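# Place folded umbrella flat inside storage box

## Task

Put the folded umbrella lying flat on the floor of the storage box, clear of all its walls. Striking the rim, resting on it, or leaning against the upper inside of a wall may count as failure. The box has to stay where it began, neither rotated nor tipped. The umbrella must stay in place by itself without the robot holding it. Finally open the gripper and move the arm away. Nothing may be pushed or dropped off the table.

## Robot and tools

Robot: a single six-joint arm with a two-finger parallel gripper and one camera, cam_wrist (672x504), mounted on the hand. The fingers point along the gripper's own +x axis and close along its y axis. The reported end_effector_position is the point between the finger pads, roughly 3-4 cm behind the tips. Loose objects may occasionally get a small shove from outside.

Scene frame: origin on the table surface under the arm base, +z up, +y to the left when facing along +x. Positions are in metres, orientation is a quaternion in w,x,y,z order. The base may sit tilted relative to the table, and the printed hand position gets less accurate at long reach.

execute_actions(actions): one list of actions, run one after another. Each action is a table of up to 15 rows, and each row lasts one control step (1/30 s). A table with fewer rows repeats its final row until 15 steps are done. Each row holds 7 numbers in [-1, 1]: dx, dy, dz, rx, ry, rz, opening. The first six are an offset, not a pose. They are expressed in the gripper's own axes and measured from the gripper pose measured when that action began. Every row in the table is relative to that same starting pose, not to the row before it. For the first action of a call, the start is the pose last reported in this scene. Scale: 1.0 equals 0.6 m of translation or 180 degrees of rotation, and rx, ry, rz form a single rotation vector. opening is absolute: +1 is fully open (0.088 m), about -0.80 is where the empty fingers touch, and values down to -1 close no further. Going from fully open to closed takes at least about 0.5 s. An empty list just returns the current state and images.

move(target, speed, blocking): drives the gripper along a straight path toward one target. target is a single 7-number row in the same layout, again an offset in gripper axes, here measured from the pose in the most recent result of this scene that shows one. opening in it is absolute and is sent when the move starts. speed is the path's top speed in m/s, from 0.002 to 0.5 (default 0.25), and turning is capped at twice that value in rad/s. The path takes 0.5 to 10 s and is cut off at 10 s. Rotation takes the shorter direction. The path does not slow for obstacles, and the real gripper lags, wanders, and can overshoot the speed, especially when the arm is nearly straight. Faster contact hits harder, and a target set deeper beyond a contact pushes harder. With blocking=false you get a result after 0.5 s while the arm keeps going. You then have to call wait or stop before issuing other motions. The result carries a "move:" line: done means it stopped near target. Other endings include off_target, moving, held (a check blocked the final step) or fault. Limit tags: paced means the pose was clipped, and held means a check blocked some steps, after which the arm may suddenly go much faster. The distance to target is also given.

wait(seconds): 0 to 10 s. The arm holds its last command, and a running move carries on, with the wait returning early when the move finishes. stop(): brakes a running move to rest. It needs more room when the arm is fast, and the fingers keep moving. zoom_image(camera, region): a closer look at part of the latest cam_wrist image. region is [x0, y0, x1, y1] in image pixels from the top-left corner, at most 504x504. show_instructions(): shows the scene's reference images. finished_scene(scene): ends the current scene (give its number) once the robot has held the last command. This cannot be undone.

Controller behaviour: every control step the commanded pose is limited to within 70 mm and 16 degrees of the measured pose. Damped inverse kinematics then tracks it, favouring position over orientation. A distant target may take several actions. After an action the arm settles at the last clipped pose, so you have to send the remainder yourself. "Hand target" shows what the controller is currently heading to. Joint friction can leave the hand short or slightly tilted, and tiny moves may not happen at all. Check position and orientation after each motion and correct any tilt. "pose unreachable" means the clearance check, which also counts any mount under the base, altered or blocked the command.

Result lines: Joint positions and velocities are listed in this order: waist, shoulder, elbow, wrist pitch, wrist yaw, wrist roll, then the finger-pad gap in m. Joint ranges in rad: waist ±3.054, shoulder 0 to 3.142, elbow 0 to 2.356, wrist pitch ±1.571, wrist yaw ±1.571, wrist roll ±3.142. grip_measured is the finger opening on the command scale. It can be off by about 1 mm throughout, and reads up to ~0.061 narrower when squeezing something hard. To hold an object, command about 0.07 below grip_measured, or less than that for a lighter grip. Parts thinner than ~3 mm get proportionally weaker force. Pad force tops out around 34-49 N, with a brief spike at first contact. Joint torques are total drive output, and External joint torques estimate outside load, including friction and any held weight. There is one line per earlier action, up to 4, and "no reading" means no estimate is available. cam_wrist calibration (K, distortion D, T_world_to_cam) is given in OpenCV convention and follows the hand. Small errors of about 0.5 degrees and 2.5 mm are possible.

Hazards: joint load limits in N m are waist 17.6, shoulder 21.8, elbow 21.7, wrist pitch 5.74, wrist yaw 5.72, wrist roll 5.36, and a held object's weight counts toward them. Reaching one freezes the arm for 10 s and drops the rest of the call. Holding loads heats the motors: a MOTOR HOT warning appears from 50 °C, and at 95 °C the arm is held. If it does not cool in time, power cuts and the arm goes limp. Avoid drops, slips, slams and hard pushes. Do not knock the box, strike its rim, or send anything off the table. Smooth, economical motion is preferred, and the robot's total time matters.

Each tool is called after "Call:" as a command line: name --argument value for each argument, lists and objects as JSON in quotes; but a table of rows of numbers goes row by row, as --pt "numbers of a row", without its own name.

Reference images:

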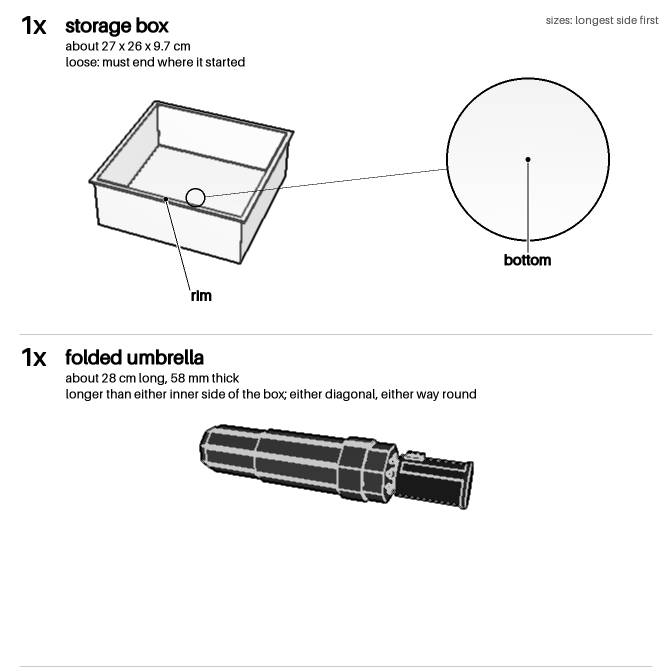

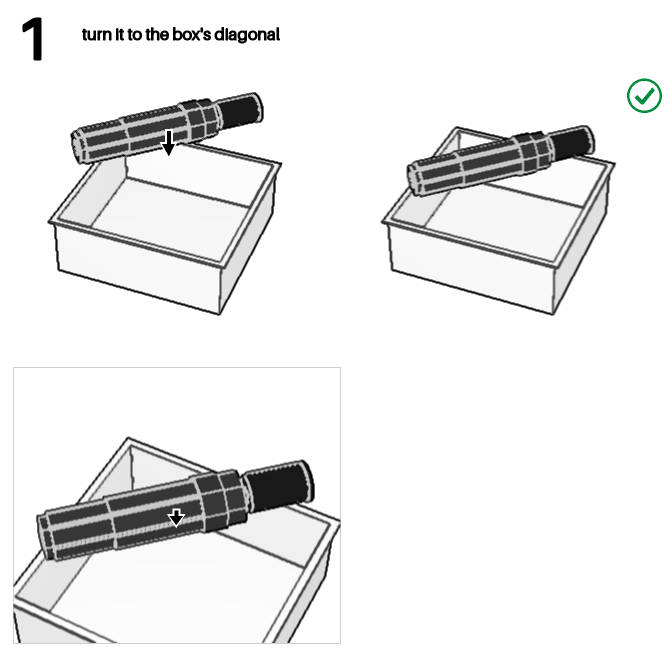

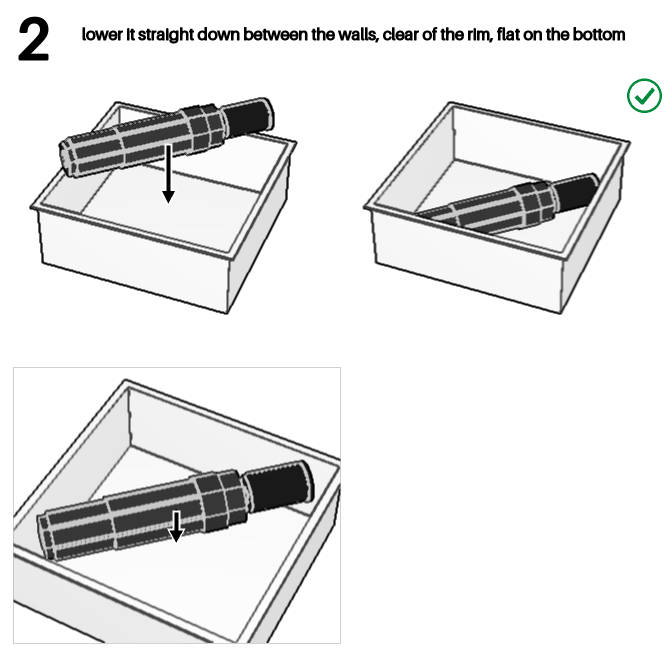

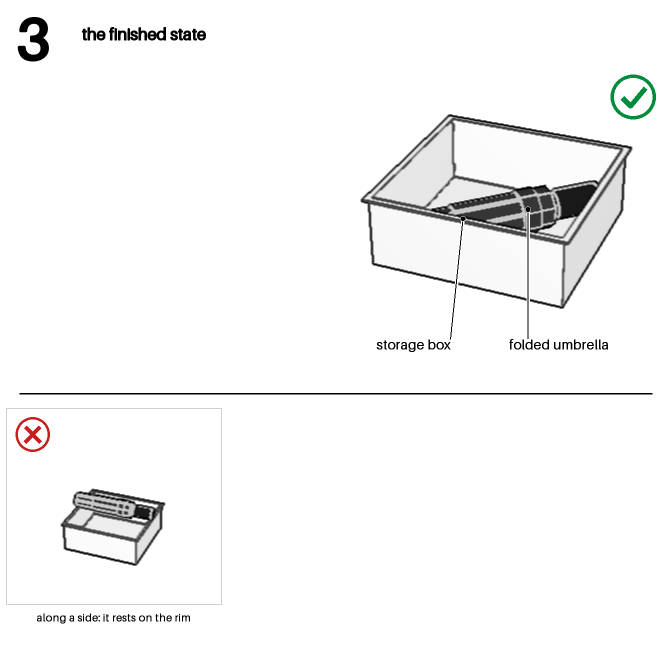

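## Session

Call:
execute_actions --actions '[]'

Scene clock: 0.00 s.
end_effector_position=(+0.1089, +0.3427, +0.2697) grip_measured=+0.829 end_effector_quat_wxyz=(+0.807, -0.202, +0.392, +0.392) end_effector_velocity=(-0.001, -0.002, -0.003) end_effector_angular_velocity=(-0.020, -0.003, +0.019)
Joint positions: [ 1.337  1.327  1.042 -0.604  0.327  0.38   0.08 ]
Joint velocities: [-0.002  0.002 -0.002 -0.007 -0.007 -0.022  0.   ]
Joint torques (N m, as the arm reports them, + toward a larger angle): no reading
External joint torques (N m, as the arm's controller estimates them; a push from outside toward a larger angle lowers the number): no reading
Motor temperatures (°C, as the motors report them): [26 26 24 26 25 24]
Heat: hottest waist 26 °C (+0.0 °C/min).
Hand target: +0.109, +0.343, +0.270; +0.807, -0.202, +0.392, +0.392

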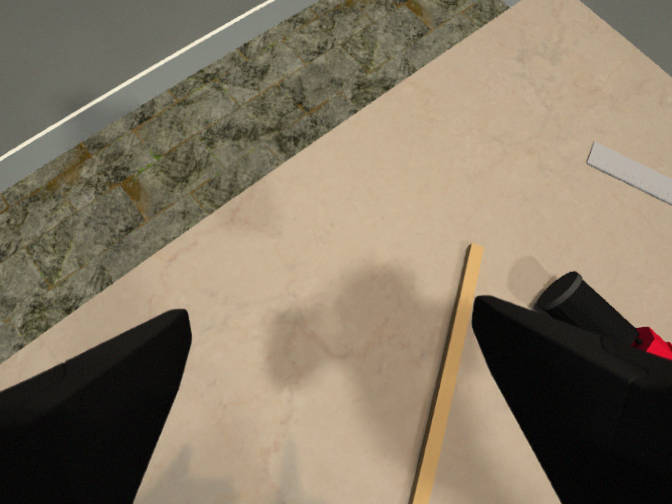

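Call:
move --target '[-0.287,-0.48,0.023,0.154,0.10,-0.119,1]'

Scene clock: 10.77 s.
end_effector_position=(+0.2748, +0.0939, +0.4162) grip_measured=+0.989 end_effector_quat_wxyz=(+0.817, -0.129, +0.554, +0.099) end_effector_velocity=(-0.002, -0.001, +0.001) end_effector_angular_velocity=(-0.005, +0.013, +0.015)
Joint positions: [ 0.188  1.419  1.822 -1.548  0.012 -0.056  0.087]
Joint velocities: [-0.007  0.007  0.017 -0.022 -0.007 -0.022 -0.   ]
Joint torques (N m, as the arm reports them, + toward a larger angle): [-0.75 -3.73  6.9   0.6  -0.1  -0.08]
External joint torques (N m, as the arm's controller estimates them; a push from outside toward a larger angle lowers the number): [-0.39  0.92  1.54 -0.34 -0.15 -0.09]
Motor temperatures (°C, as the motors report them): [26 27 25 27 25 24]
Heat: hottest shoulder 27 °C (+5.6 °C/min).
Hand target: +0.277, +0.094, +0.417; +0.816, -0.128, +0.554, +0.099
Off the commanded pose: 0.004 m, 1 deg.
move: done
camera_calibration (this result's frames):
cam_wrist: T_world_to_cam=[[0.236745, -0.958522, 0.158708, -0.0401513], [-0.969698, -0.243255, -0.0226471, 0.328513], [0.0603142, -0.148537, -0.987066, 0.485615], [0, 0, 0, 1]] pos_world=[0.298774, 0.113558, 0.493147]

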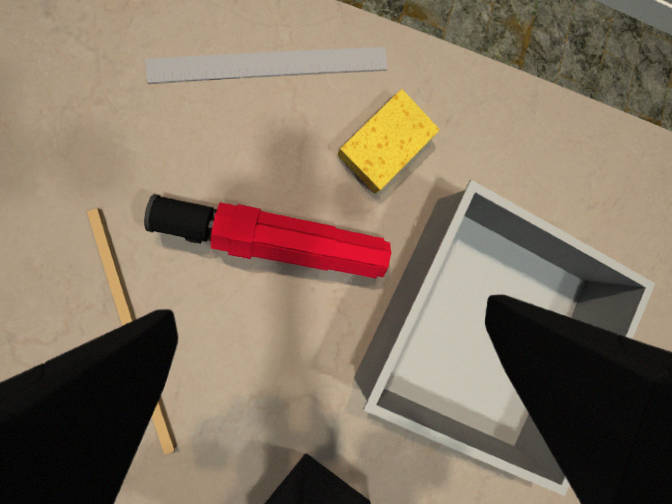

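Call:
move --target '[-0.037,-0.29,-0.18,0.206,0.02,-0.078,1]'

Scene clock: 38.47 s.
end_effector_position=(+0.2238, -0.1033, +0.4167) grip_measured=+0.989 end_effector_quat_wxyz=(+0.804, +0.070, +0.561, -0.183) end_effector_velocity=(+0.002, +0.001, +0.002) end_effector_angular_velocity=(+0.008, -0.020, +0.009)
Joint positions: [-0.658  1.345  1.7   -1.558 -0.071 -0.189  0.087]
Joint velocities: [-0.007 -0.002  0.002  0.007 -0.022 -0.007 -0.   ]
Joint torques (N m, as the arm reports them, + toward a larger angle): [-0.66 -2.86  5.33  0.98 -0.12 -0.08]
External joint torques (N m, as the arm's controller estimates them; a push from outside toward a larger angle lowers the number): [-0.27  0.68 -0.02  0.01 -0.11 -0.09]
Motor temperatures (°C, as the motors report them): [26 28 28 27 25 24]
Heat: hottest shoulder 28 °C (+3.1 °C/min).
Hand target: +0.225, -0.105, +0.414; +0.803, +0.072, +0.563, -0.182
Off the commanded pose: 0.003 m, 0 deg.
move: done
camera_calibration (this result's frames):
cam_wrist: T_world_to_cam=[[-0.432643, -0.889038, 0.14977, -0.0564786], [-0.900783, 0.433179, -0.0307515, 0.288973], [-0.037538, -0.148215, -0.988242, 0.482289], [0, 0, 0, 1]] pos_world=[0.253971, -0.103906, 0.493964]

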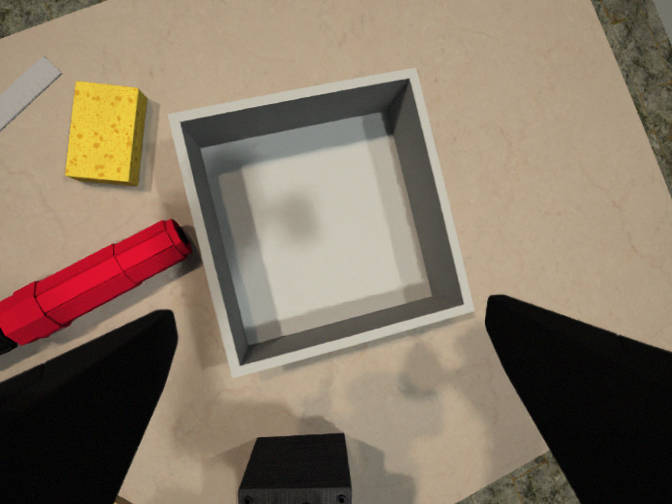

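Call:
move --target '[0.305,0.44,-0.1045,0.3598,0.1218,-0.0405,1]'

Scene clock: 59.60 s.
end_effector_position=(+0.3210, +0.1163, +0.2025) grip_measured=+0.989 end_effector_quat_wxyz=(+0.520, +0.481, +0.510, -0.487) end_effector_velocity=(+0.000, +0.002, -0.003) end_effector_angular_velocity=(+0.006, +0.005, +0.010)
Joint positions: [ 0.234  1.772  1.384 -1.124 -0.051  1.817  0.087]
Joint velocities: [ 0.002  0.007 -0.002  0.007 -0.007 -0.007 -0.   ]
Joint torques (N m, as the arm reports them, + toward a larger angle): [-0.24 -6.47  6.76  0.24 -0.07  0.11]
External joint torques (N m, as the arm's controller estimates them; a push from outside toward a larger angle lowers the number): [ 0.28  0.94  1.26 -0.03 -0.14  0.11]
Motor temperatures (°C, as the motors report them): [26 28 28 28 25 24]
Heat: hottest shoulder 28 °C (+2.0 °C/min).
Hand target: +0.323, +0.119, +0.201; +0.519, +0.482, +0.511, -0.487
Off the commanded pose: 0.006 m, 1 deg.
move: done
camera_calibration (this result's frames):
cam_wrist: T_world_to_cam=[[-0.997136, -0.0173588, 0.073608, 0.308205], [0.00741656, 0.946165, 0.3236, -0.148231], [-0.0752626, 0.32322, -0.943326, 0.255019], [0, 0, 0, 1]] pos_world=[0.327615, 0.0631737, 0.265847]

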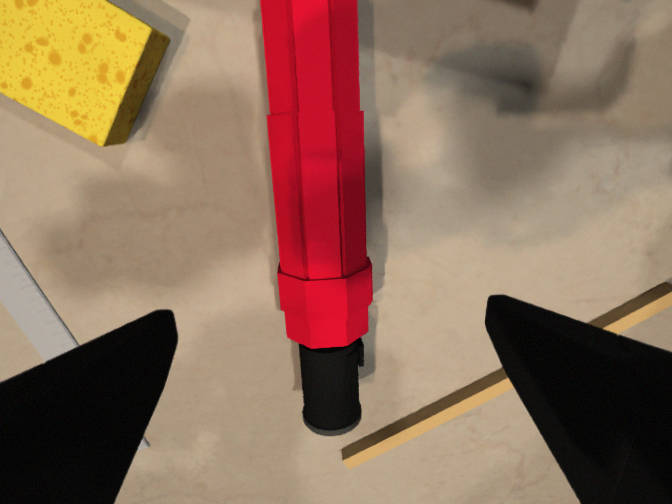

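Call:
move --target '[0.267,0.0,-0.025,0,0,0,1]' --speed 0.12

Call:
move --target '[0,0,0,0,0,0,0.1]'

Scene clock: 69.37 s.
end_effector_position=(+0.3261, +0.1311, +0.0490) grip_measured=+0.989 end_effector_quat_wxyz=(+0.523, +0.488, +0.508, -0.481) end_effector_velocity=(-0.003, -0.000, -0.001) end_effector_angular_velocity=(+0.016, +0.019, -0.015)
Joint positions: [ 0.299  2.062  1.119 -0.546 -0.05   1.883  0.087]
Joint velocities: [-0.007  0.002 -0.002 -0.007 -0.022  0.007 -0.   ]
Joint torques (N m, as the arm reports them, + toward a larger angle): [-0.24 -6.8   3.4   0.26  0.18  0.13]
External joint torques (N m, as the arm's controller estimates them; a push from outside toward a larger angle lowers the number): [ 0.36  1.25 -0.67 -0.01  0.11  0.13]
Motor temperatures (°C, as the motors report them): [26 29 28 27 25 24]
Heat: hottest shoulder 29 °C (+2.0 °C/min).
Hand target: +0.321, +0.129, +0.043; +0.521, +0.481, +0.510, -0.487
Off the commanded pose: 0.009 m, 1 deg.
move: off_target
camera_calibration (this result's frames):
cam_wrist: T_world_to_cam=[[-0.998256, -0.0184441, 0.0560796, 0.326223], [0.00126307, 0.943051, 0.332646, -0.110558], [-0.0590213, 0.332136, -0.941383, 0.0992739], [0, 0, 0, 1]] pos_world=[0.331653, 0.0773064, 0.111937]

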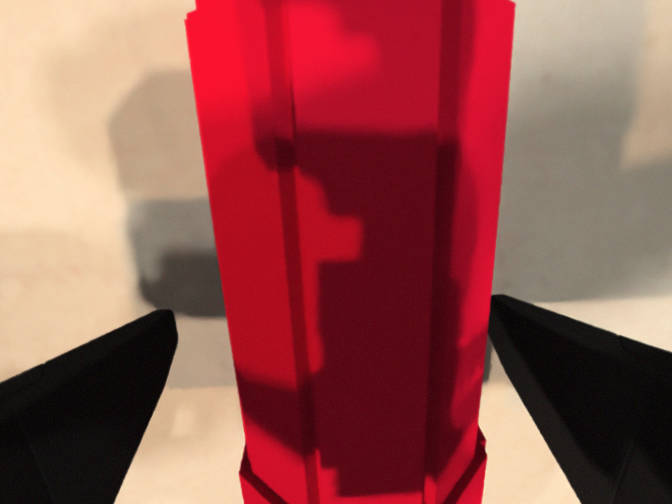

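Scene clock: 70.00 s.
end_effector_position=(+0.3256, +0.1311, +0.0490) grip_measured=+0.114 end_effector_quat_wxyz=(+0.522, +0.487, +0.508, -0.481) end_effector_velocity=(-0.007, -0.002, +0.002) end_effector_angular_velocity=(+0.009, +0.037, -0.031)
Joint positions: [ 0.3    2.062  1.119 -0.548 -0.05   1.883  0.045]
Joint velocities: [-0.007 -0.007 -0.002 -0.037 -0.022  0.022 -0.001]
Joint torques (N m, as the arm reports them, + toward a larger angle): [-0.52 -8.38  4.38  0.24  0.07  0.01]
External joint torques (N m, as the arm's controller estimates them; a push from outside toward a larger angle lowers the number): [ 0.04 -0.17  0.2  -0.03  0.    0.01]
Motor temperatures (°C, as the motors report them): [26 29 28 27 25 24]
Heat: hottest shoulder 29 °C (+2.0 °C/min).
Hand target: +0.326, +0.131, +0.049; +0.523, +0.488, +0.508, -0.481
Off the commanded pose: 0.001 m, 0 deg.
move: done
camera_calibration (this result's frames):
cam_wrist: T_world_to_cam=[[-0.99812, -0.0186571, 0.0583821, 0.325559], [0.00180068, 0.943206, 0.332205, -0.110721], [-0.0612643, 0.331685, -0.941399, 0.100017], [0, 0, 0, 1]] pos_world=[0.331273, 0.0773326, 0.111931]

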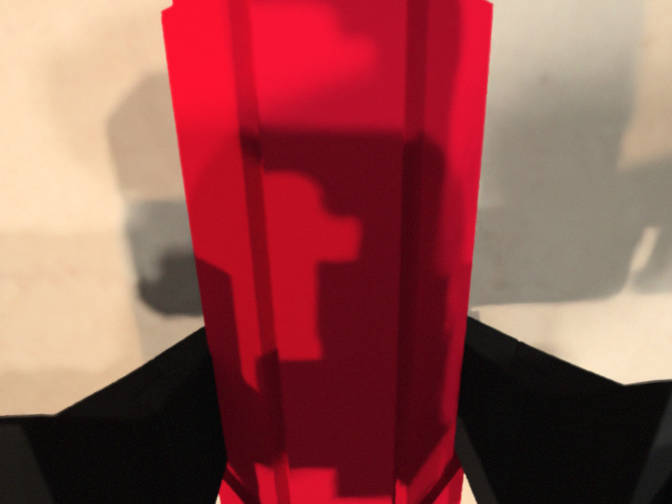

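Call:
move --target '[0,0,0,0,0,0,1]'

Call:
move --target '[-0.4,0,0.1,0,0,0,1]'

Scene clock: 83.13 s.
end_effector_position=(+0.3256, +0.1311, +0.0490) grip_measured=+0.988 end_effector_quat_wxyz=(+0.522, +0.487, +0.508, -0.481) end_effector_velocity=(-0.003, +0.001, +0.000) end_effector_angular_velocity=(+0.004, +0.010, +0.009)
Joint positions: [ 0.3    2.062  1.119 -0.548 -0.05   1.883  0.087]
Joint velocities: [ 0.002 -0.002 -0.002 -0.007 -0.007 -0.007  0.   ]
Joint torques (N m, as the arm reports them, + toward a larger angle): [-0.52 -8.49  4.27  0.1   0.08  0.01]
External joint torques (N m, as the arm's controller estimates them; a push from outside toward a larger angle lowers the number): [ 0.   -0.31  0.05 -0.19  0.01  0.01]
Motor temperatures (°C, as the motors report them): [26 31 28 27 25 24]
Heat: hottest shoulder 31 °C (+3.0 °C/min).
Hand target: +0.326, +0.131, +0.049; +0.522, +0.487, +0.508, -0.481
Off the commanded pose: 0.000 m, 0 deg.
move: done
camera_calibration (this result's frames):
cam_wrist: T_world_to_cam=[[-0.99812, -0.0186571, 0.0583821, 0.325559], [0.00180068, 0.943206, 0.332205, -0.110721], [-0.0612643, 0.331685, -0.941399, 0.100017], [0, 0, 0, 1]] pos_world=[0.331273, 0.0773326, 0.111931]

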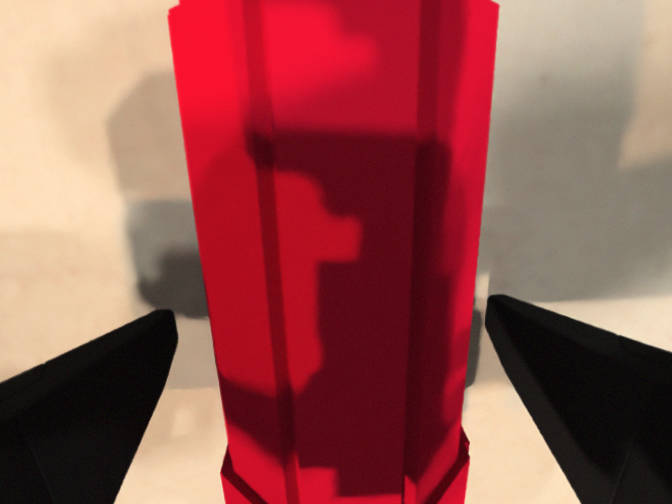

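Scene clock: 84.63 s.
end_effector_position=(+0.3216, +0.0719, +0.2860) grip_measured=+0.989 end_effector_quat_wxyz=(+0.521, +0.485, +0.510, -0.484) end_effector_velocity=(-0.004, -0.000, +0.003) end_effector_angular_velocity=(+0.005, +0.013, +0.004)
Joint positions: [ 0.077  1.714  1.632 -1.429 -0.066  1.659  0.087]
Joint velocities: [-0.002 -0.002  0.007 -0.022 -0.007 -0.007 -0.   ]
Joint torques (N m, as the arm reports them, + toward a larger angle): [-0.76 -6.99  7.2  -0.06 -0.03 -0.04]
External joint torques (N m, as the arm's controller estimates them; a push from outside toward a larger angle lowers the number): [-0.19 -0.01  1.61 -0.36 -0.1  -0.04]
Motor temperatures (°C, as the motors report them): [26 31 28 27 25 24]
Heat: hottest shoulder 31 °C (+3.0 °C/min).
Hand target: +0.324, +0.072, +0.288; +0.521, +0.487, +0.509, -0.481
Off the commanded pose: 0.005 m, 0 deg.
move: done
camera_calibration (this result's frames):
cam_wrist: T_world_to_cam=[[-0.997661, -0.0185795, 0.0657841, 0.304305], [0.00422154, 0.943771, 0.330573, -0.13399], [-0.068227, 0.330077, -0.941485, 0.344841], [0, 0, 0, 1]] pos_world=[0.327686, 0.018285, 0.348938]

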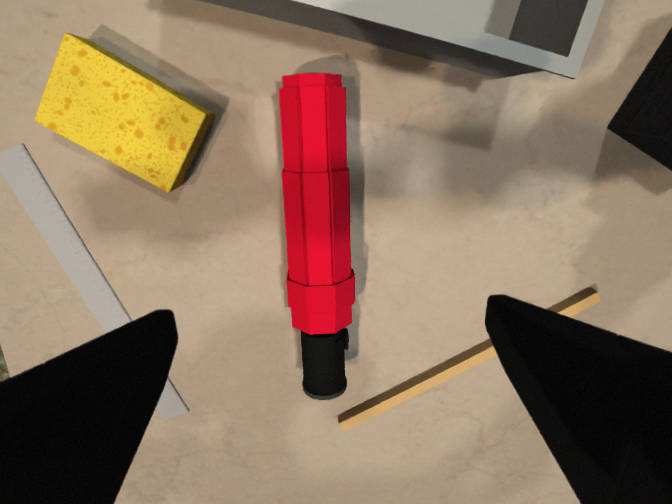

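Call:
move --target '[0.415,0.0,-0.1,0,0,0,1]' --speed 0.15

Call:
move --target '[0,0,0,0,0,0,0.05]'

Scene clock: 98.23 s.
end_effector_position=(+0.3263, +0.1314, +0.0434) grip_measured=+0.989 end_effector_quat_wxyz=(+0.524, +0.491, +0.507, -0.477) end_effector_velocity=(-0.004, -0.001, -0.003) end_effector_angular_velocity=(+0.000, +0.018, +0.004)
Joint positions: [ 0.301  2.073  1.108 -0.514 -0.051  1.884  0.087]
Joint velocities: [-0.002  0.007 -0.002 -0.007 -0.007 -0.007 -0.   ]
Joint torques (N m, as the arm reports them, + toward a larger angle): [-0.25 -6.94  3.53  0.28  0.18  0.13]
External joint torques (N m, as the arm's controller estimates them; a push from outside toward a larger angle lowers the number): [ 0.32  1.17 -0.56 -0.03  0.11  0.13]
Motor temperatures (°C, as the motors report them): [26 31 29 27 25 24]
Heat: hottest shoulder 31 °C (+3.0 °C/min).
Hand target: +0.322, +0.130, +0.038; +0.522, +0.484, +0.509, -0.484
Off the commanded pose: 0.009 m, 1 deg.
move: off_target
camera_calibration (this result's frames):
cam_wrist: T_world_to_cam=[[-0.99863, -0.0196588, 0.048501, 0.327355], [-0.00216414, 0.941484, 0.33705, -0.107902], [-0.0522889, 0.336483, -0.940237, 0.0910342], [0, 0, 0, 1]] pos_world=[0.331433, 0.0773923, 0.106085]

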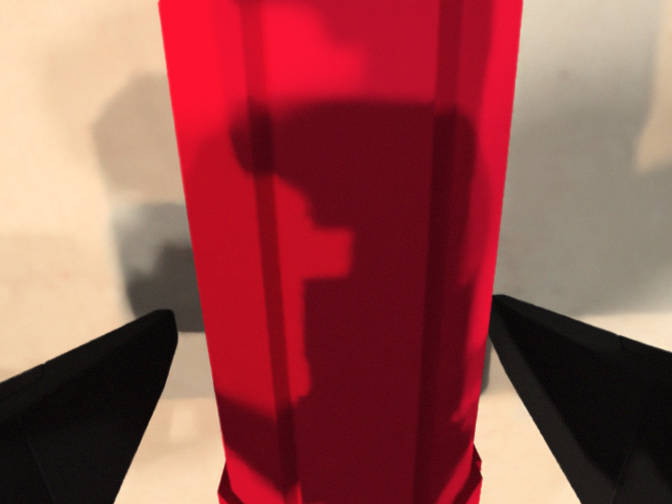

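Scene clock: 98.80 s.
end_effector_position=(+0.3260, +0.1314, +0.0434) grip_measured=+0.079 end_effector_quat_wxyz=(+0.523, +0.490, +0.508, -0.478) end_effector_velocity=(-0.001, -0.003, +0.000) end_effector_angular_velocity=(-0.010, +0.004, +0.004)
Joint positions: [ 0.301  2.073  1.108 -0.515 -0.051  1.884  0.043]
Joint velocities: [-0.002 -0.002 -0.002 -0.007  0.007 -0.007 -0.   ]
Joint torques (N m, as the arm reports them, + toward a larger angle): [-0.5  -8.38  4.29  0.23  0.06  0.01]
External joint torques (N m, as the arm's controller estimates them; a push from outside toward a larger angle lowers the number): [ 0.08 -0.18  0.12 -0.1  -0.01  0.02]
Motor temperatures (°C, as the motors report them): [26 32 29 27 25 24]
Heat: hottest shoulder 32 °C (+4.1 °C/min).
Hand target: +0.326, +0.131, +0.043; +0.523, +0.491, +0.507, -0.477
Off the commanded pose: 0.000 m, 0 deg.
move: done
camera_calibration (this result's frames):
cam_wrist: T_world_to_cam=[[-0.998555, -0.0195613, 0.0500601, 0.326919], [-0.00155689, 0.941552, 0.336863, -0.108034], [-0.0537237, 0.336298, -0.940222, 0.0915227], [0, 0, 0, 1]] pos_world=[0.331195, 0.0773358, 0.106079]

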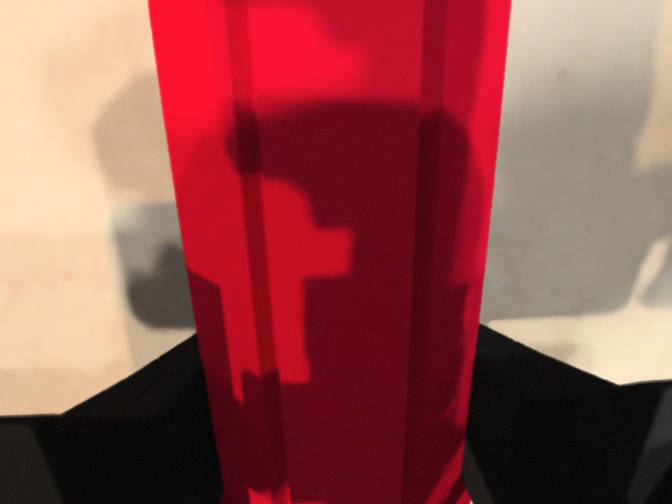

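Call:
move --target '[-0.35,0,0,0,0,0,0.0]' --speed 0.15

Call:
move --target '[0,-0.112,0.497,-0.165,0,0.008,0.0]' --speed 0.2

Scene clock: 113.73 s.
end_effector_position=(+0.3157, +0.1297, +0.2425) grip_measured=+0.079 end_effector_quat_wxyz=(+0.518, +0.480, +0.512, -0.488) end_effector_velocity=(+0.003, +0.006, +0.004) end_effector_angular_velocity=(+0.028, -0.013, +0.011)
Joint positions: [ 0.268  1.753  1.524 -1.286 -0.053  1.849  0.043]
Joint velocities: [ 0.002 -0.002  0.012  0.007 -0.022 -0.007 -0.   ]
Joint torques (N m, as the arm reports them, + toward a larger angle): [-0.82 -9.5   8.22 -0.16  0.   -0.09]
External joint torques (N m, as the arm's controller estimates them; a push from outside toward a larger angle lowers the number): [-0.32 -1.98  2.53 -0.43 -0.06 -0.09]
Motor temperatures (°C, as the motors report them): [26 33 28 27 25 24]
Heat: hottest shoulder 33 °C (+5.1 °C/min).
Hand target: +0.319, +0.130, +0.253; +0.523, +0.490, +0.508, -0.478
Off the commanded pose: 0.012 m, 2 deg.
move: off_target
camera_calibration (this result's frames):
cam_wrist: T_world_to_cam=[[-0.996585, -0.0185918, 0.080449, 0.298511], [0.00861264, 0.945599, 0.32522, -0.174425], [-0.082119, 0.324803, -0.94221, 0.289694], [0, 0, 0, 1]] pos_world=[0.322784, 0.0763925, 0.305664]

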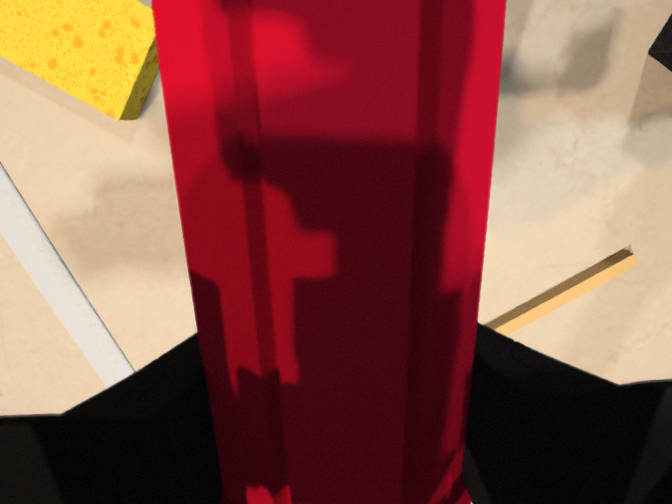

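Scene clock: 115.77 s.
end_effector_position=(+0.2638, -0.1664, +0.2399) grip_measured=+0.079 end_effector_quat_wxyz=(+0.622, +0.341, +0.622, -0.332) end_effector_velocity=(-0.001, +0.001, +0.003) end_effector_angular_velocity=(+0.004, -0.007, +0.020)
Joint positions: [-0.718  1.752  1.405 -1.248 -0.101  0.344  0.043]
Joint velocities: [-0.002 -0.007  0.002 -0.007 -0.007 -0.022 -0.   ]
Joint torques (N m, as the arm reports them, + toward a larger angle): [-0.84 -6.49  8.2   0.03 -0.09 -0.08]
External joint torques (N m, as the arm's controller estimates them; a push from outside toward a larger angle lowers the number): [-0.12  0.45  2.49 -0.3  -0.09 -0.08]
Motor temperatures (°C, as the motors report them): [26 33 28 27 25 24]
Heat: hottest shoulder 33 °C (+5.1 °C/min).
Hand target: +0.268, -0.169, +0.244; +0.627, +0.341, +0.617, -0.331
Off the commanded pose: 0.010 m, 1 deg.
move: off_target
camera_calibration (this result's frames):
cam_wrist: T_world_to_cam=[[-0.857257, -0.510477, 0.0672502, 0.126021], [-0.45982, 0.817784, 0.346115, 0.2041], [-0.23168, 0.265786, -0.935779, 0.40721], [0, 0, 0, 1]] pos_world=[0.296224, -0.210809, 0.301942]

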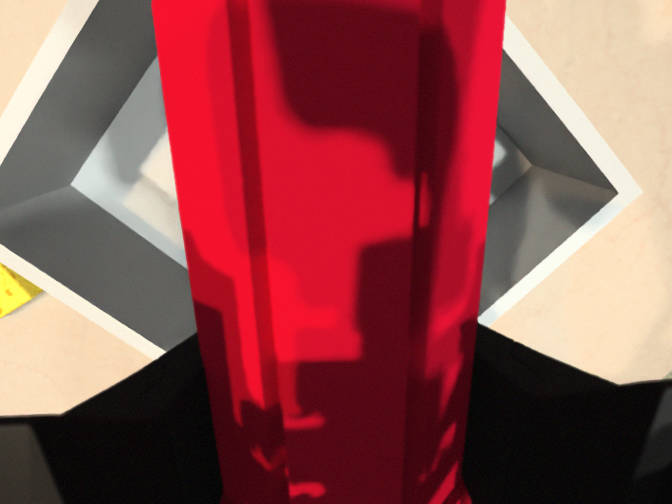

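Call:
move --target '[0.15,0.01,0.008,0,0,0,0.0]' --speed 0.1

Scene clock: 127.93 s.
end_effector_position=(+0.2733, -0.1674, +0.1529) grip_measured=+0.079 end_effector_quat_wxyz=(+0.624, +0.340, +0.620, -0.332) end_effector_velocity=(-0.002, -0.002, +0.003) end_effector_angular_velocity=(-0.008, +0.002, +0.000)
Joint positions: [-0.678  1.857  1.18  -0.906 -0.101  0.383  0.043]
Joint velocities: [-0.007 -0.007  0.002 -0.007  0.007 -0.007 -0.   ]
Joint torques (N m, as the arm reports them, + toward a larger angle): [-0.46 -7.22  4.69  0.28 -0.01  0.09]
External joint torques (N m, as the arm's controller estimates them; a push from outside toward a larger angle lowers the number): [ 0.3   0.11 -0.63 -0.07 -0.02  0.09]
Motor temperatures (°C, as the motors report them): [26 33 30 27 25 24]
Heat: hottest shoulder 33 °C (+4.0 °C/min).
Hand target: +0.272, -0.166, +0.150; +0.622, +0.341, +0.622, -0.332
Off the commanded pose: 0.004 m, 0 deg.
move: done
camera_calibration (this result's frames):
cam_wrist: T_world_to_cam=[[-0.857187, -0.51089, 0.0649746, 0.139841], [-0.462431, 0.819065, 0.339545, 0.241342], [-0.226688, 0.261007, -0.938343, 0.326472], [0, 0, 0, 1]] pos_world=[0.305482, -0.211443, 0.21531]

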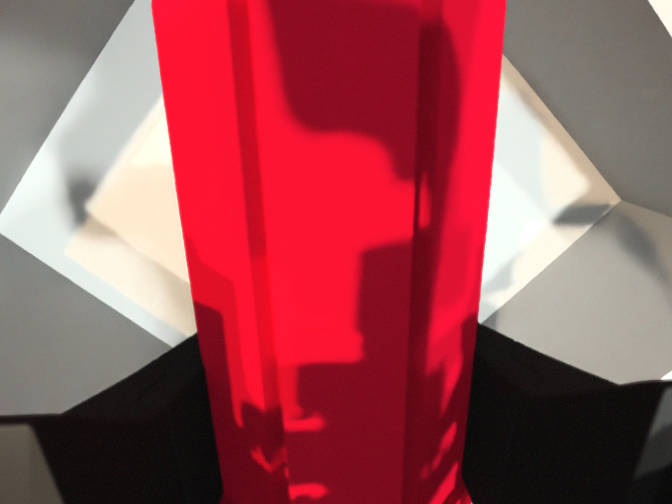

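Good. Lower to about z=0.05.

Call:
move --target '[0.172,-0.003,-0.006,0,0,0,0.0]' --speed 0.05

Scene clock: 132.70 s.
end_effector_position=(+0.2733, -0.1664, +0.0527) grip_measured=+0.079 end_effector_quat_wxyz=(+0.627, +0.340, +0.617, -0.332) end_effector_velocity=(+0.001, -0.001, +0.000) end_effector_angular_velocity=(-0.010, -0.002, +0.010)
Joint positions: [-0.648  2.073  1.013 -0.512 -0.101  0.415  0.043]
Joint velocities: [ 0.002 -0.002 -0.002  0.007  0.007 -0.007  0.   ]
Joint torques (N m, as the arm reports them, + toward a larger angle): [-0.5  -7.19  3.47  0.38  0.01  0.11]
External joint torques (N m, as the arm's controller estimates them; a push from outside toward a larger angle lowers the number): [ 0.22  0.46 -0.68  0.02  0.    0.11]
Motor temperatures (°C, as the motors report them): [26 33 29 27 25 24]
Heat: hottest shoulder 33 °C (+4.0 °C/min).
Hand target: +0.272, -0.165, +0.050; +0.624, +0.340, +0.620, -0.332
Off the commanded pose: 0.004 m, 0 deg.
move: done
camera_calibration (this result's frames):
cam_wrist: T_world_to_cam=[[-0.857541, -0.510674, 0.0619309, 0.147083], [-0.464558, 0.820499, 0.333118, 0.275693], [-0.220929, 0.256892, -0.940849, 0.230062], [0, 0, 0, 1]] pos_world=[0.305033, -0.210195, 0.115506]

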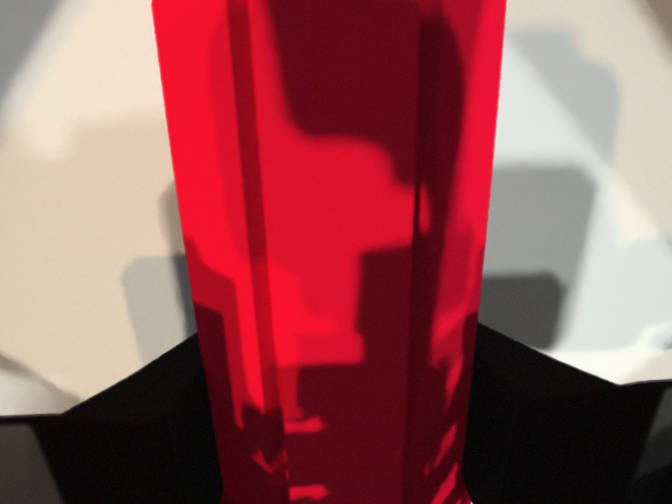

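Call:
move --target '[0.012,-0.002,-0.003,0,0,0,0.0]' --speed 0.02

Call:
move --target '[0,0,0,0,0,0,1]'

Call:
move --target '[-0.42,0,0.1,0,0,0,1]'

Scene clock: 137.20 s.
end_effector_position=(+0.2741, -0.1674, +0.0488) grip_measured=+0.079 end_effector_quat_wxyz=(+0.631, +0.339, +0.614, -0.332) end_effector_velocity=(+0.002, -0.003, +0.001) end_effector_angular_velocity=(-0.001, -0.015, +0.001)
Joint positions: [-0.648  2.081  1.005 -0.485 -0.101  0.415  0.043]
Joint velocities: [-0.007 -0.002  0.002  0.007 -0.007 -0.007 -0.   ]
Joint torques (N m, as the arm reports them, + toward a larger angle): [-0.6  -7.08  3.33  0.36  0.02  0.05]
External joint torques (N m, as the arm's controller estimates them; a push from outside toward a larger angle lowers the number): [ 0.15  0.61 -0.81 -0.03  0.01  0.05]
Motor temperatures (°C, as the motors report them): [26 33 29 27 25 24]
Heat: hottest shoulder 33 °C (+3.0 °C/min).
Hand target: +0.272, -0.166, +0.046; +0.627, +0.340, +0.617, -0.332
Off the commanded pose: 0.005 m, 1 deg.
move: done
camera_calibration (this result's frames):
cam_wrist: T_world_to_cam=[[-0.857581, -0.511153, 0.0572481, 0.147728], [-0.468278, 0.821957, 0.324195, 0.279878], [-0.212769, 0.251215, -0.944257, 0.223883], [0, 0, 0, 1]] pos_world=[0.305385, -0.210779, 0.112211]

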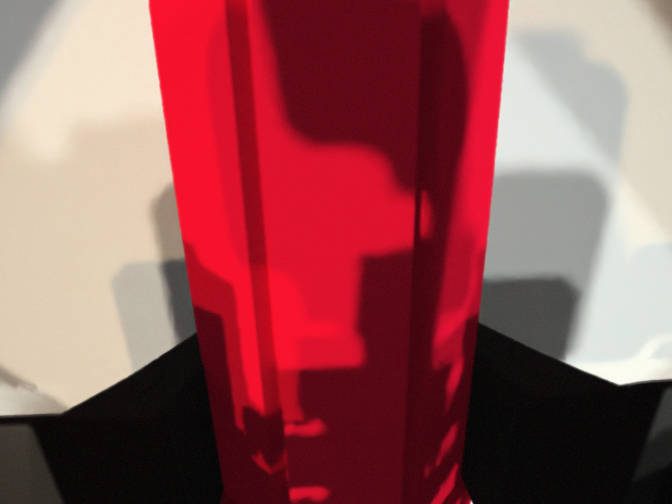

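Scene clock: 137.83 s.
end_effector_position=(+0.2742, -0.1674, +0.0488) grip_measured=+0.988 end_effector_quat_wxyz=(+0.631, +0.339, +0.614, -0.332) end_effector_velocity=(+0.003, -0.001, +0.001) end_effector_angular_velocity=(-0.001, -0.014, +0.006)
Joint positions: [-0.648  2.081  1.005 -0.484 -0.101  0.415  0.087]
Joint velocities: [-0.002 -0.002  0.002  0.007 -0.007 -0.007  0.   ]
Joint torques (N m, as the arm reports them, + toward a larger angle): [-0.71 -7.85  4.38  0.17  0.    0.01]
External joint torques (N m, as the arm's controller estimates them; a push from outside toward a larger angle lowers the number): [ 0.04 -0.18  0.27 -0.21  0.    0.01]
Motor temperatures (°C, as the motors report them): [26 33 29 27 25 24]
Heat: hottest shoulder 33 °C (+3.0 °C/min).
Hand target: +0.274, -0.167, +0.049; +0.631, +0.339, +0.614, -0.332
Off the commanded pose: 0.000 m, 0 deg.
move: done
camera_calibration (this result's frames):
cam_wrist: T_world_to_cam=[[-0.857582, -0.51117, 0.0570809, 0.14777], [-0.468409, 0.822008, 0.323875, 0.280007], [-0.212476, 0.251012, -0.944376, 0.223803], [0, 0, 0, 1]] pos_world=[0.305436, -0.21081, 0.112232]

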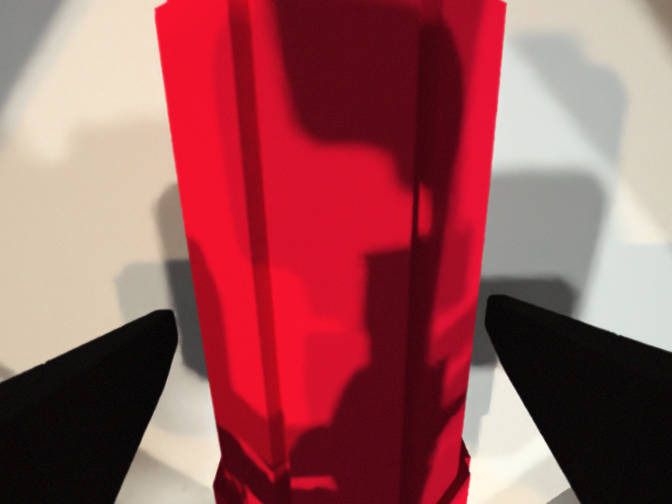

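Scene clock: 139.47 s.
end_effector_position=(+0.2976, -0.2143, +0.3024) grip_measured=+0.989 end_effector_quat_wxyz=(+0.631, +0.339, +0.613, -0.332) end_effector_velocity=(+0.002, +0.002, +0.009) end_effector_angular_velocity=(+0.008, -0.024, +0.006)
Joint positions: [-0.781  1.974  1.932 -1.532 -0.101  0.28   0.087]
Joint velocities: [-0.002 -0.002  0.032 -0.022 -0.022 -0.007  0.   ]
Joint torques (N m, as the arm reports them, + toward a larger angle): [-0.98 -7.31  7.07 -0.03 -0.07 -0.08]
External joint torques (N m, as the arm's controller estimates them; a push from outside toward a larger angle lowers the number): [-0.17  1.03  1.52 -0.41 -0.06 -0.08]
Motor temperatures (°C, as the motors report them): [26 33 29 27 25 24]
Heat: hottest shoulder 33 °C (+3.0 °C/min).
Hand target: +0.299, -0.217, +0.302; +0.631, +0.340, +0.614, -0.332
Off the commanded pose: 0.004 m, 0 deg.
move: done
camera_calibration (this result's frames):
cam_wrist: T_world_to_cam=[[-0.857338, -0.511555, 0.057302, 0.129148], [-0.46888, 0.822018, 0.32317, 0.247742], [-0.212422, 0.250198, -0.944605, 0.479874], [0, 0, 0, 1]] pos_world=[0.328821, -0.257645, 0.365828]

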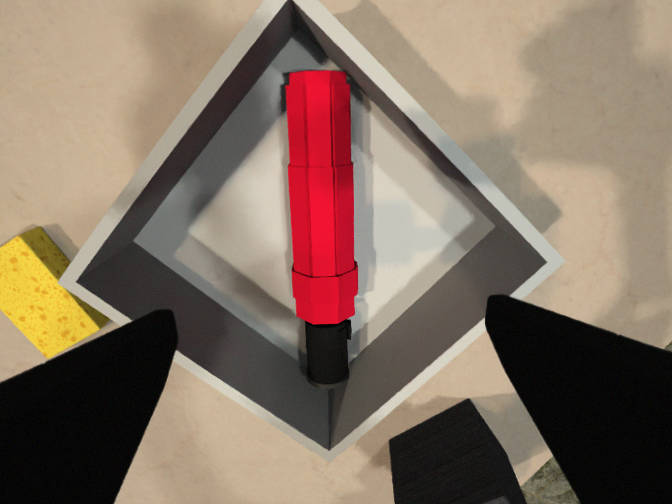

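Call:
zoom_image --camera "cam_wrist" --region '[230,0,430,150]'

Region (230, 0, 430, 150) of cam_wrist's 672x504 image, scaled by 2.520, with more detail than that image has; it fills the top 378 rows of this view, and the rest is white.

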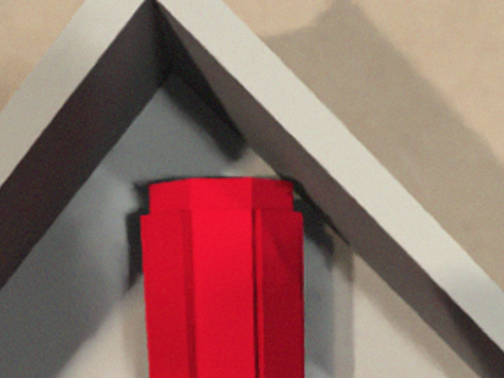

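Call:
move --target '[0.428,0,-0.1,0,0,0,1]' --speed 0.15

Call:
move --target '[0,0,0,0,0,0,0]'

Call:
move --target '[-0.02,0.017,0,-0.02,0,0,0]' --speed 0.03

Scene clock: 154.57 s.
end_effector_position=(+0.2767, -0.1685, +0.0504) grip_measured=+0.989 end_effector_quat_wxyz=(+0.638, +0.338, +0.607, -0.332) end_effector_velocity=(-0.002, +0.001, +0.000) end_effector_angular_velocity=(+0.010, +0.002, +0.005)
Joint positions: [-0.647  2.072  0.998 -0.467 -0.101  0.416  0.087]
Joint velocities: [-0.002 -0.002 -0.002 -0.007 -0.007 -0.007 -0.   ]
Joint torques (N m, as the arm reports them, + toward a larger angle): [-0.41 -6.39  3.48  0.39  0.09  0.11]
External joint torques (N m, as the arm's controller estimates them; a push from outside toward a larger angle lowers the number): [ 0.31  1.27 -0.66 -0.02  0.08  0.12]
Motor temperatures (°C, as the motors report them): [26 33 30 27 25 24]
Heat: hottest shoulder 33 °C (+2.0 °C/min).
Hand target: +0.273, -0.166, +0.045; +0.631, +0.338, +0.613, -0.333
Off the commanded pose: 0.008 m, 1 deg.
move: done
camera_calibration (this result's frames):
cam_wrist: T_world_to_cam=[[-0.857931, -0.511481, 0.0483796, 0.149692], [-0.47446, 0.8249, 0.30729, 0.284569], [-0.197081, 0.240679, -0.950385, 0.220428], [0, 0, 0, 1]] pos_world=[0.306885, -0.211229, 0.114805]

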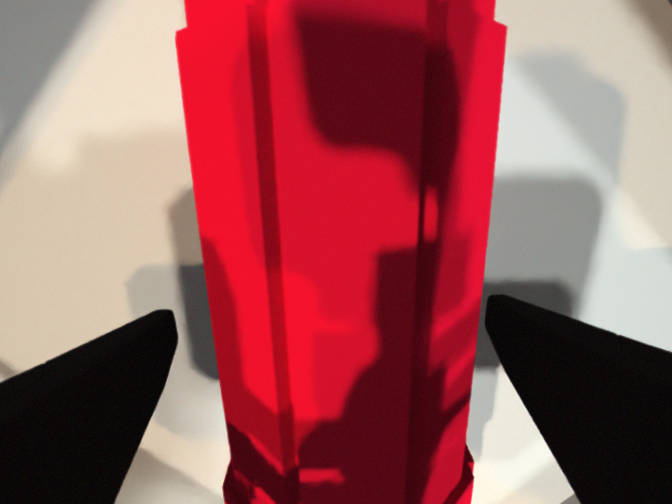

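Scene clock: 155.10 s.
end_effector_position=(+0.2767, -0.1687, +0.0505) grip_measured=+0.060 end_effector_quat_wxyz=(+0.638, +0.338, +0.607, -0.333) end_effector_velocity=(-0.000, +0.003, +0.000) end_effector_angular_velocity=(+0.022, -0.006, +0.005)
Joint positions: [-0.647  2.072  0.998 -0.466 -0.101  0.416  0.042]
Joint velocities: [-0.002 -0.002 -0.002 -0.007 -0.022 -0.007  0.   ]
Joint torques (N m, as the arm reports them, + toward a larger angle): [-0.69 -7.84  4.3   0.21  0.    0.02]
External joint torques (N m, as the arm's controller estimates them; a push from outside toward a larger angle lowers the number): [ 0.07 -0.2   0.18 -0.2  -0.01  0.02]
Motor temperatures (°C, as the motors report them): [26 33 30 27 25 24]
Heat: hottest shoulder 33 °C (+2.0 °C/min).
Hand target: +0.277, -0.169, +0.050; +0.638, +0.338, +0.607, -0.332
Off the commanded pose: 0.000 m, 0 deg.
move: done
camera_calibration (this result's frames):
cam_wrist: T_world_to_cam=[[-0.857927, -0.511441, 0.0488939, 0.149606], [-0.474432, 0.82516, 0.306635, 0.284758], [-0.197171, 0.239873, -0.950571, 0.220364], [0, 0, 0, 1]] pos_world=[0.306898, -0.211316, 0.11484]

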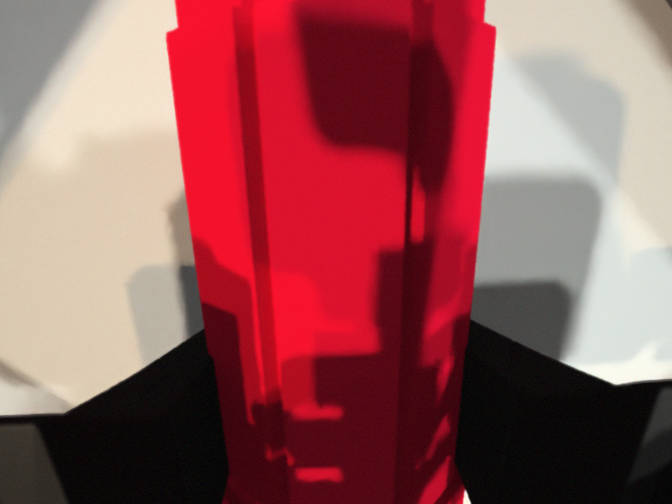

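Scene clock: 156.37 s.
end_effector_position=(+0.2763, -0.1599, +0.0536) grip_measured=+0.060 end_effector_quat_wxyz=(+0.636, +0.322, +0.627, -0.315) end_effector_velocity=(+0.001, +0.000, +0.003) end_effector_angular_velocity=(+0.005, -0.006, +0.020)
Joint positions: [-0.626  2.066  1.01  -0.515 -0.101  0.381  0.042]
Joint velocities: [-0.002 -0.007  0.002 -0.007 -0.007 -0.022 -0.   ]
Joint torques (N m, as the arm reports them, + toward a larger angle): [ -0.41 -10.45   5.95   0.01   0.04  -0.09]
External joint torques (N m, as the arm's controller estimates them; a push from outside toward a larger angle lowers the number): [ 0.31 -2.76  1.73 -0.37  0.04 -0.09]
Motor temperatures (°C, as the motors report them): [26 34 30 27 25 24]
Heat: hottest shoulder 34 °C (+3.0 °C/min).
Hand target: +0.284, -0.163, +0.063; +0.648, +0.317, +0.617, -0.314
Off the commanded pose: 0.013 m, 2 deg.
move: off_target
camera_calibration (this result's frames):
cam_wrist: T_world_to_cam=[[-0.827712, -0.557553, 0.0634718, 0.137065], [-0.509118, 0.793706, 0.332911, 0.279519], [-0.235993, 0.243239, -0.94082, 0.231924], [0, 0, 0, 1]] pos_world=[0.310491, -0.201848, 0.116444]

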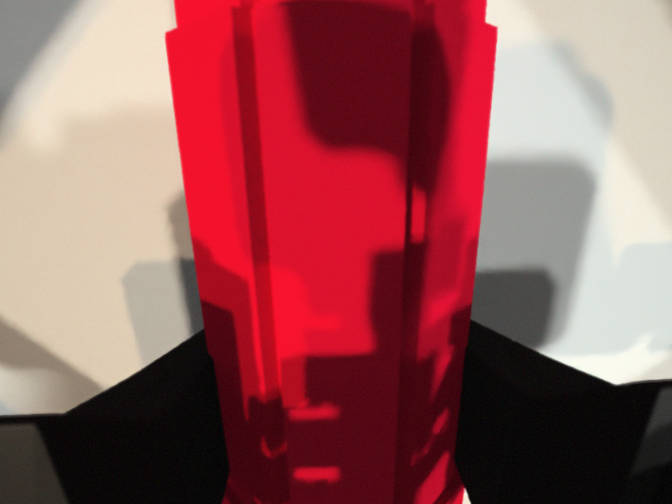

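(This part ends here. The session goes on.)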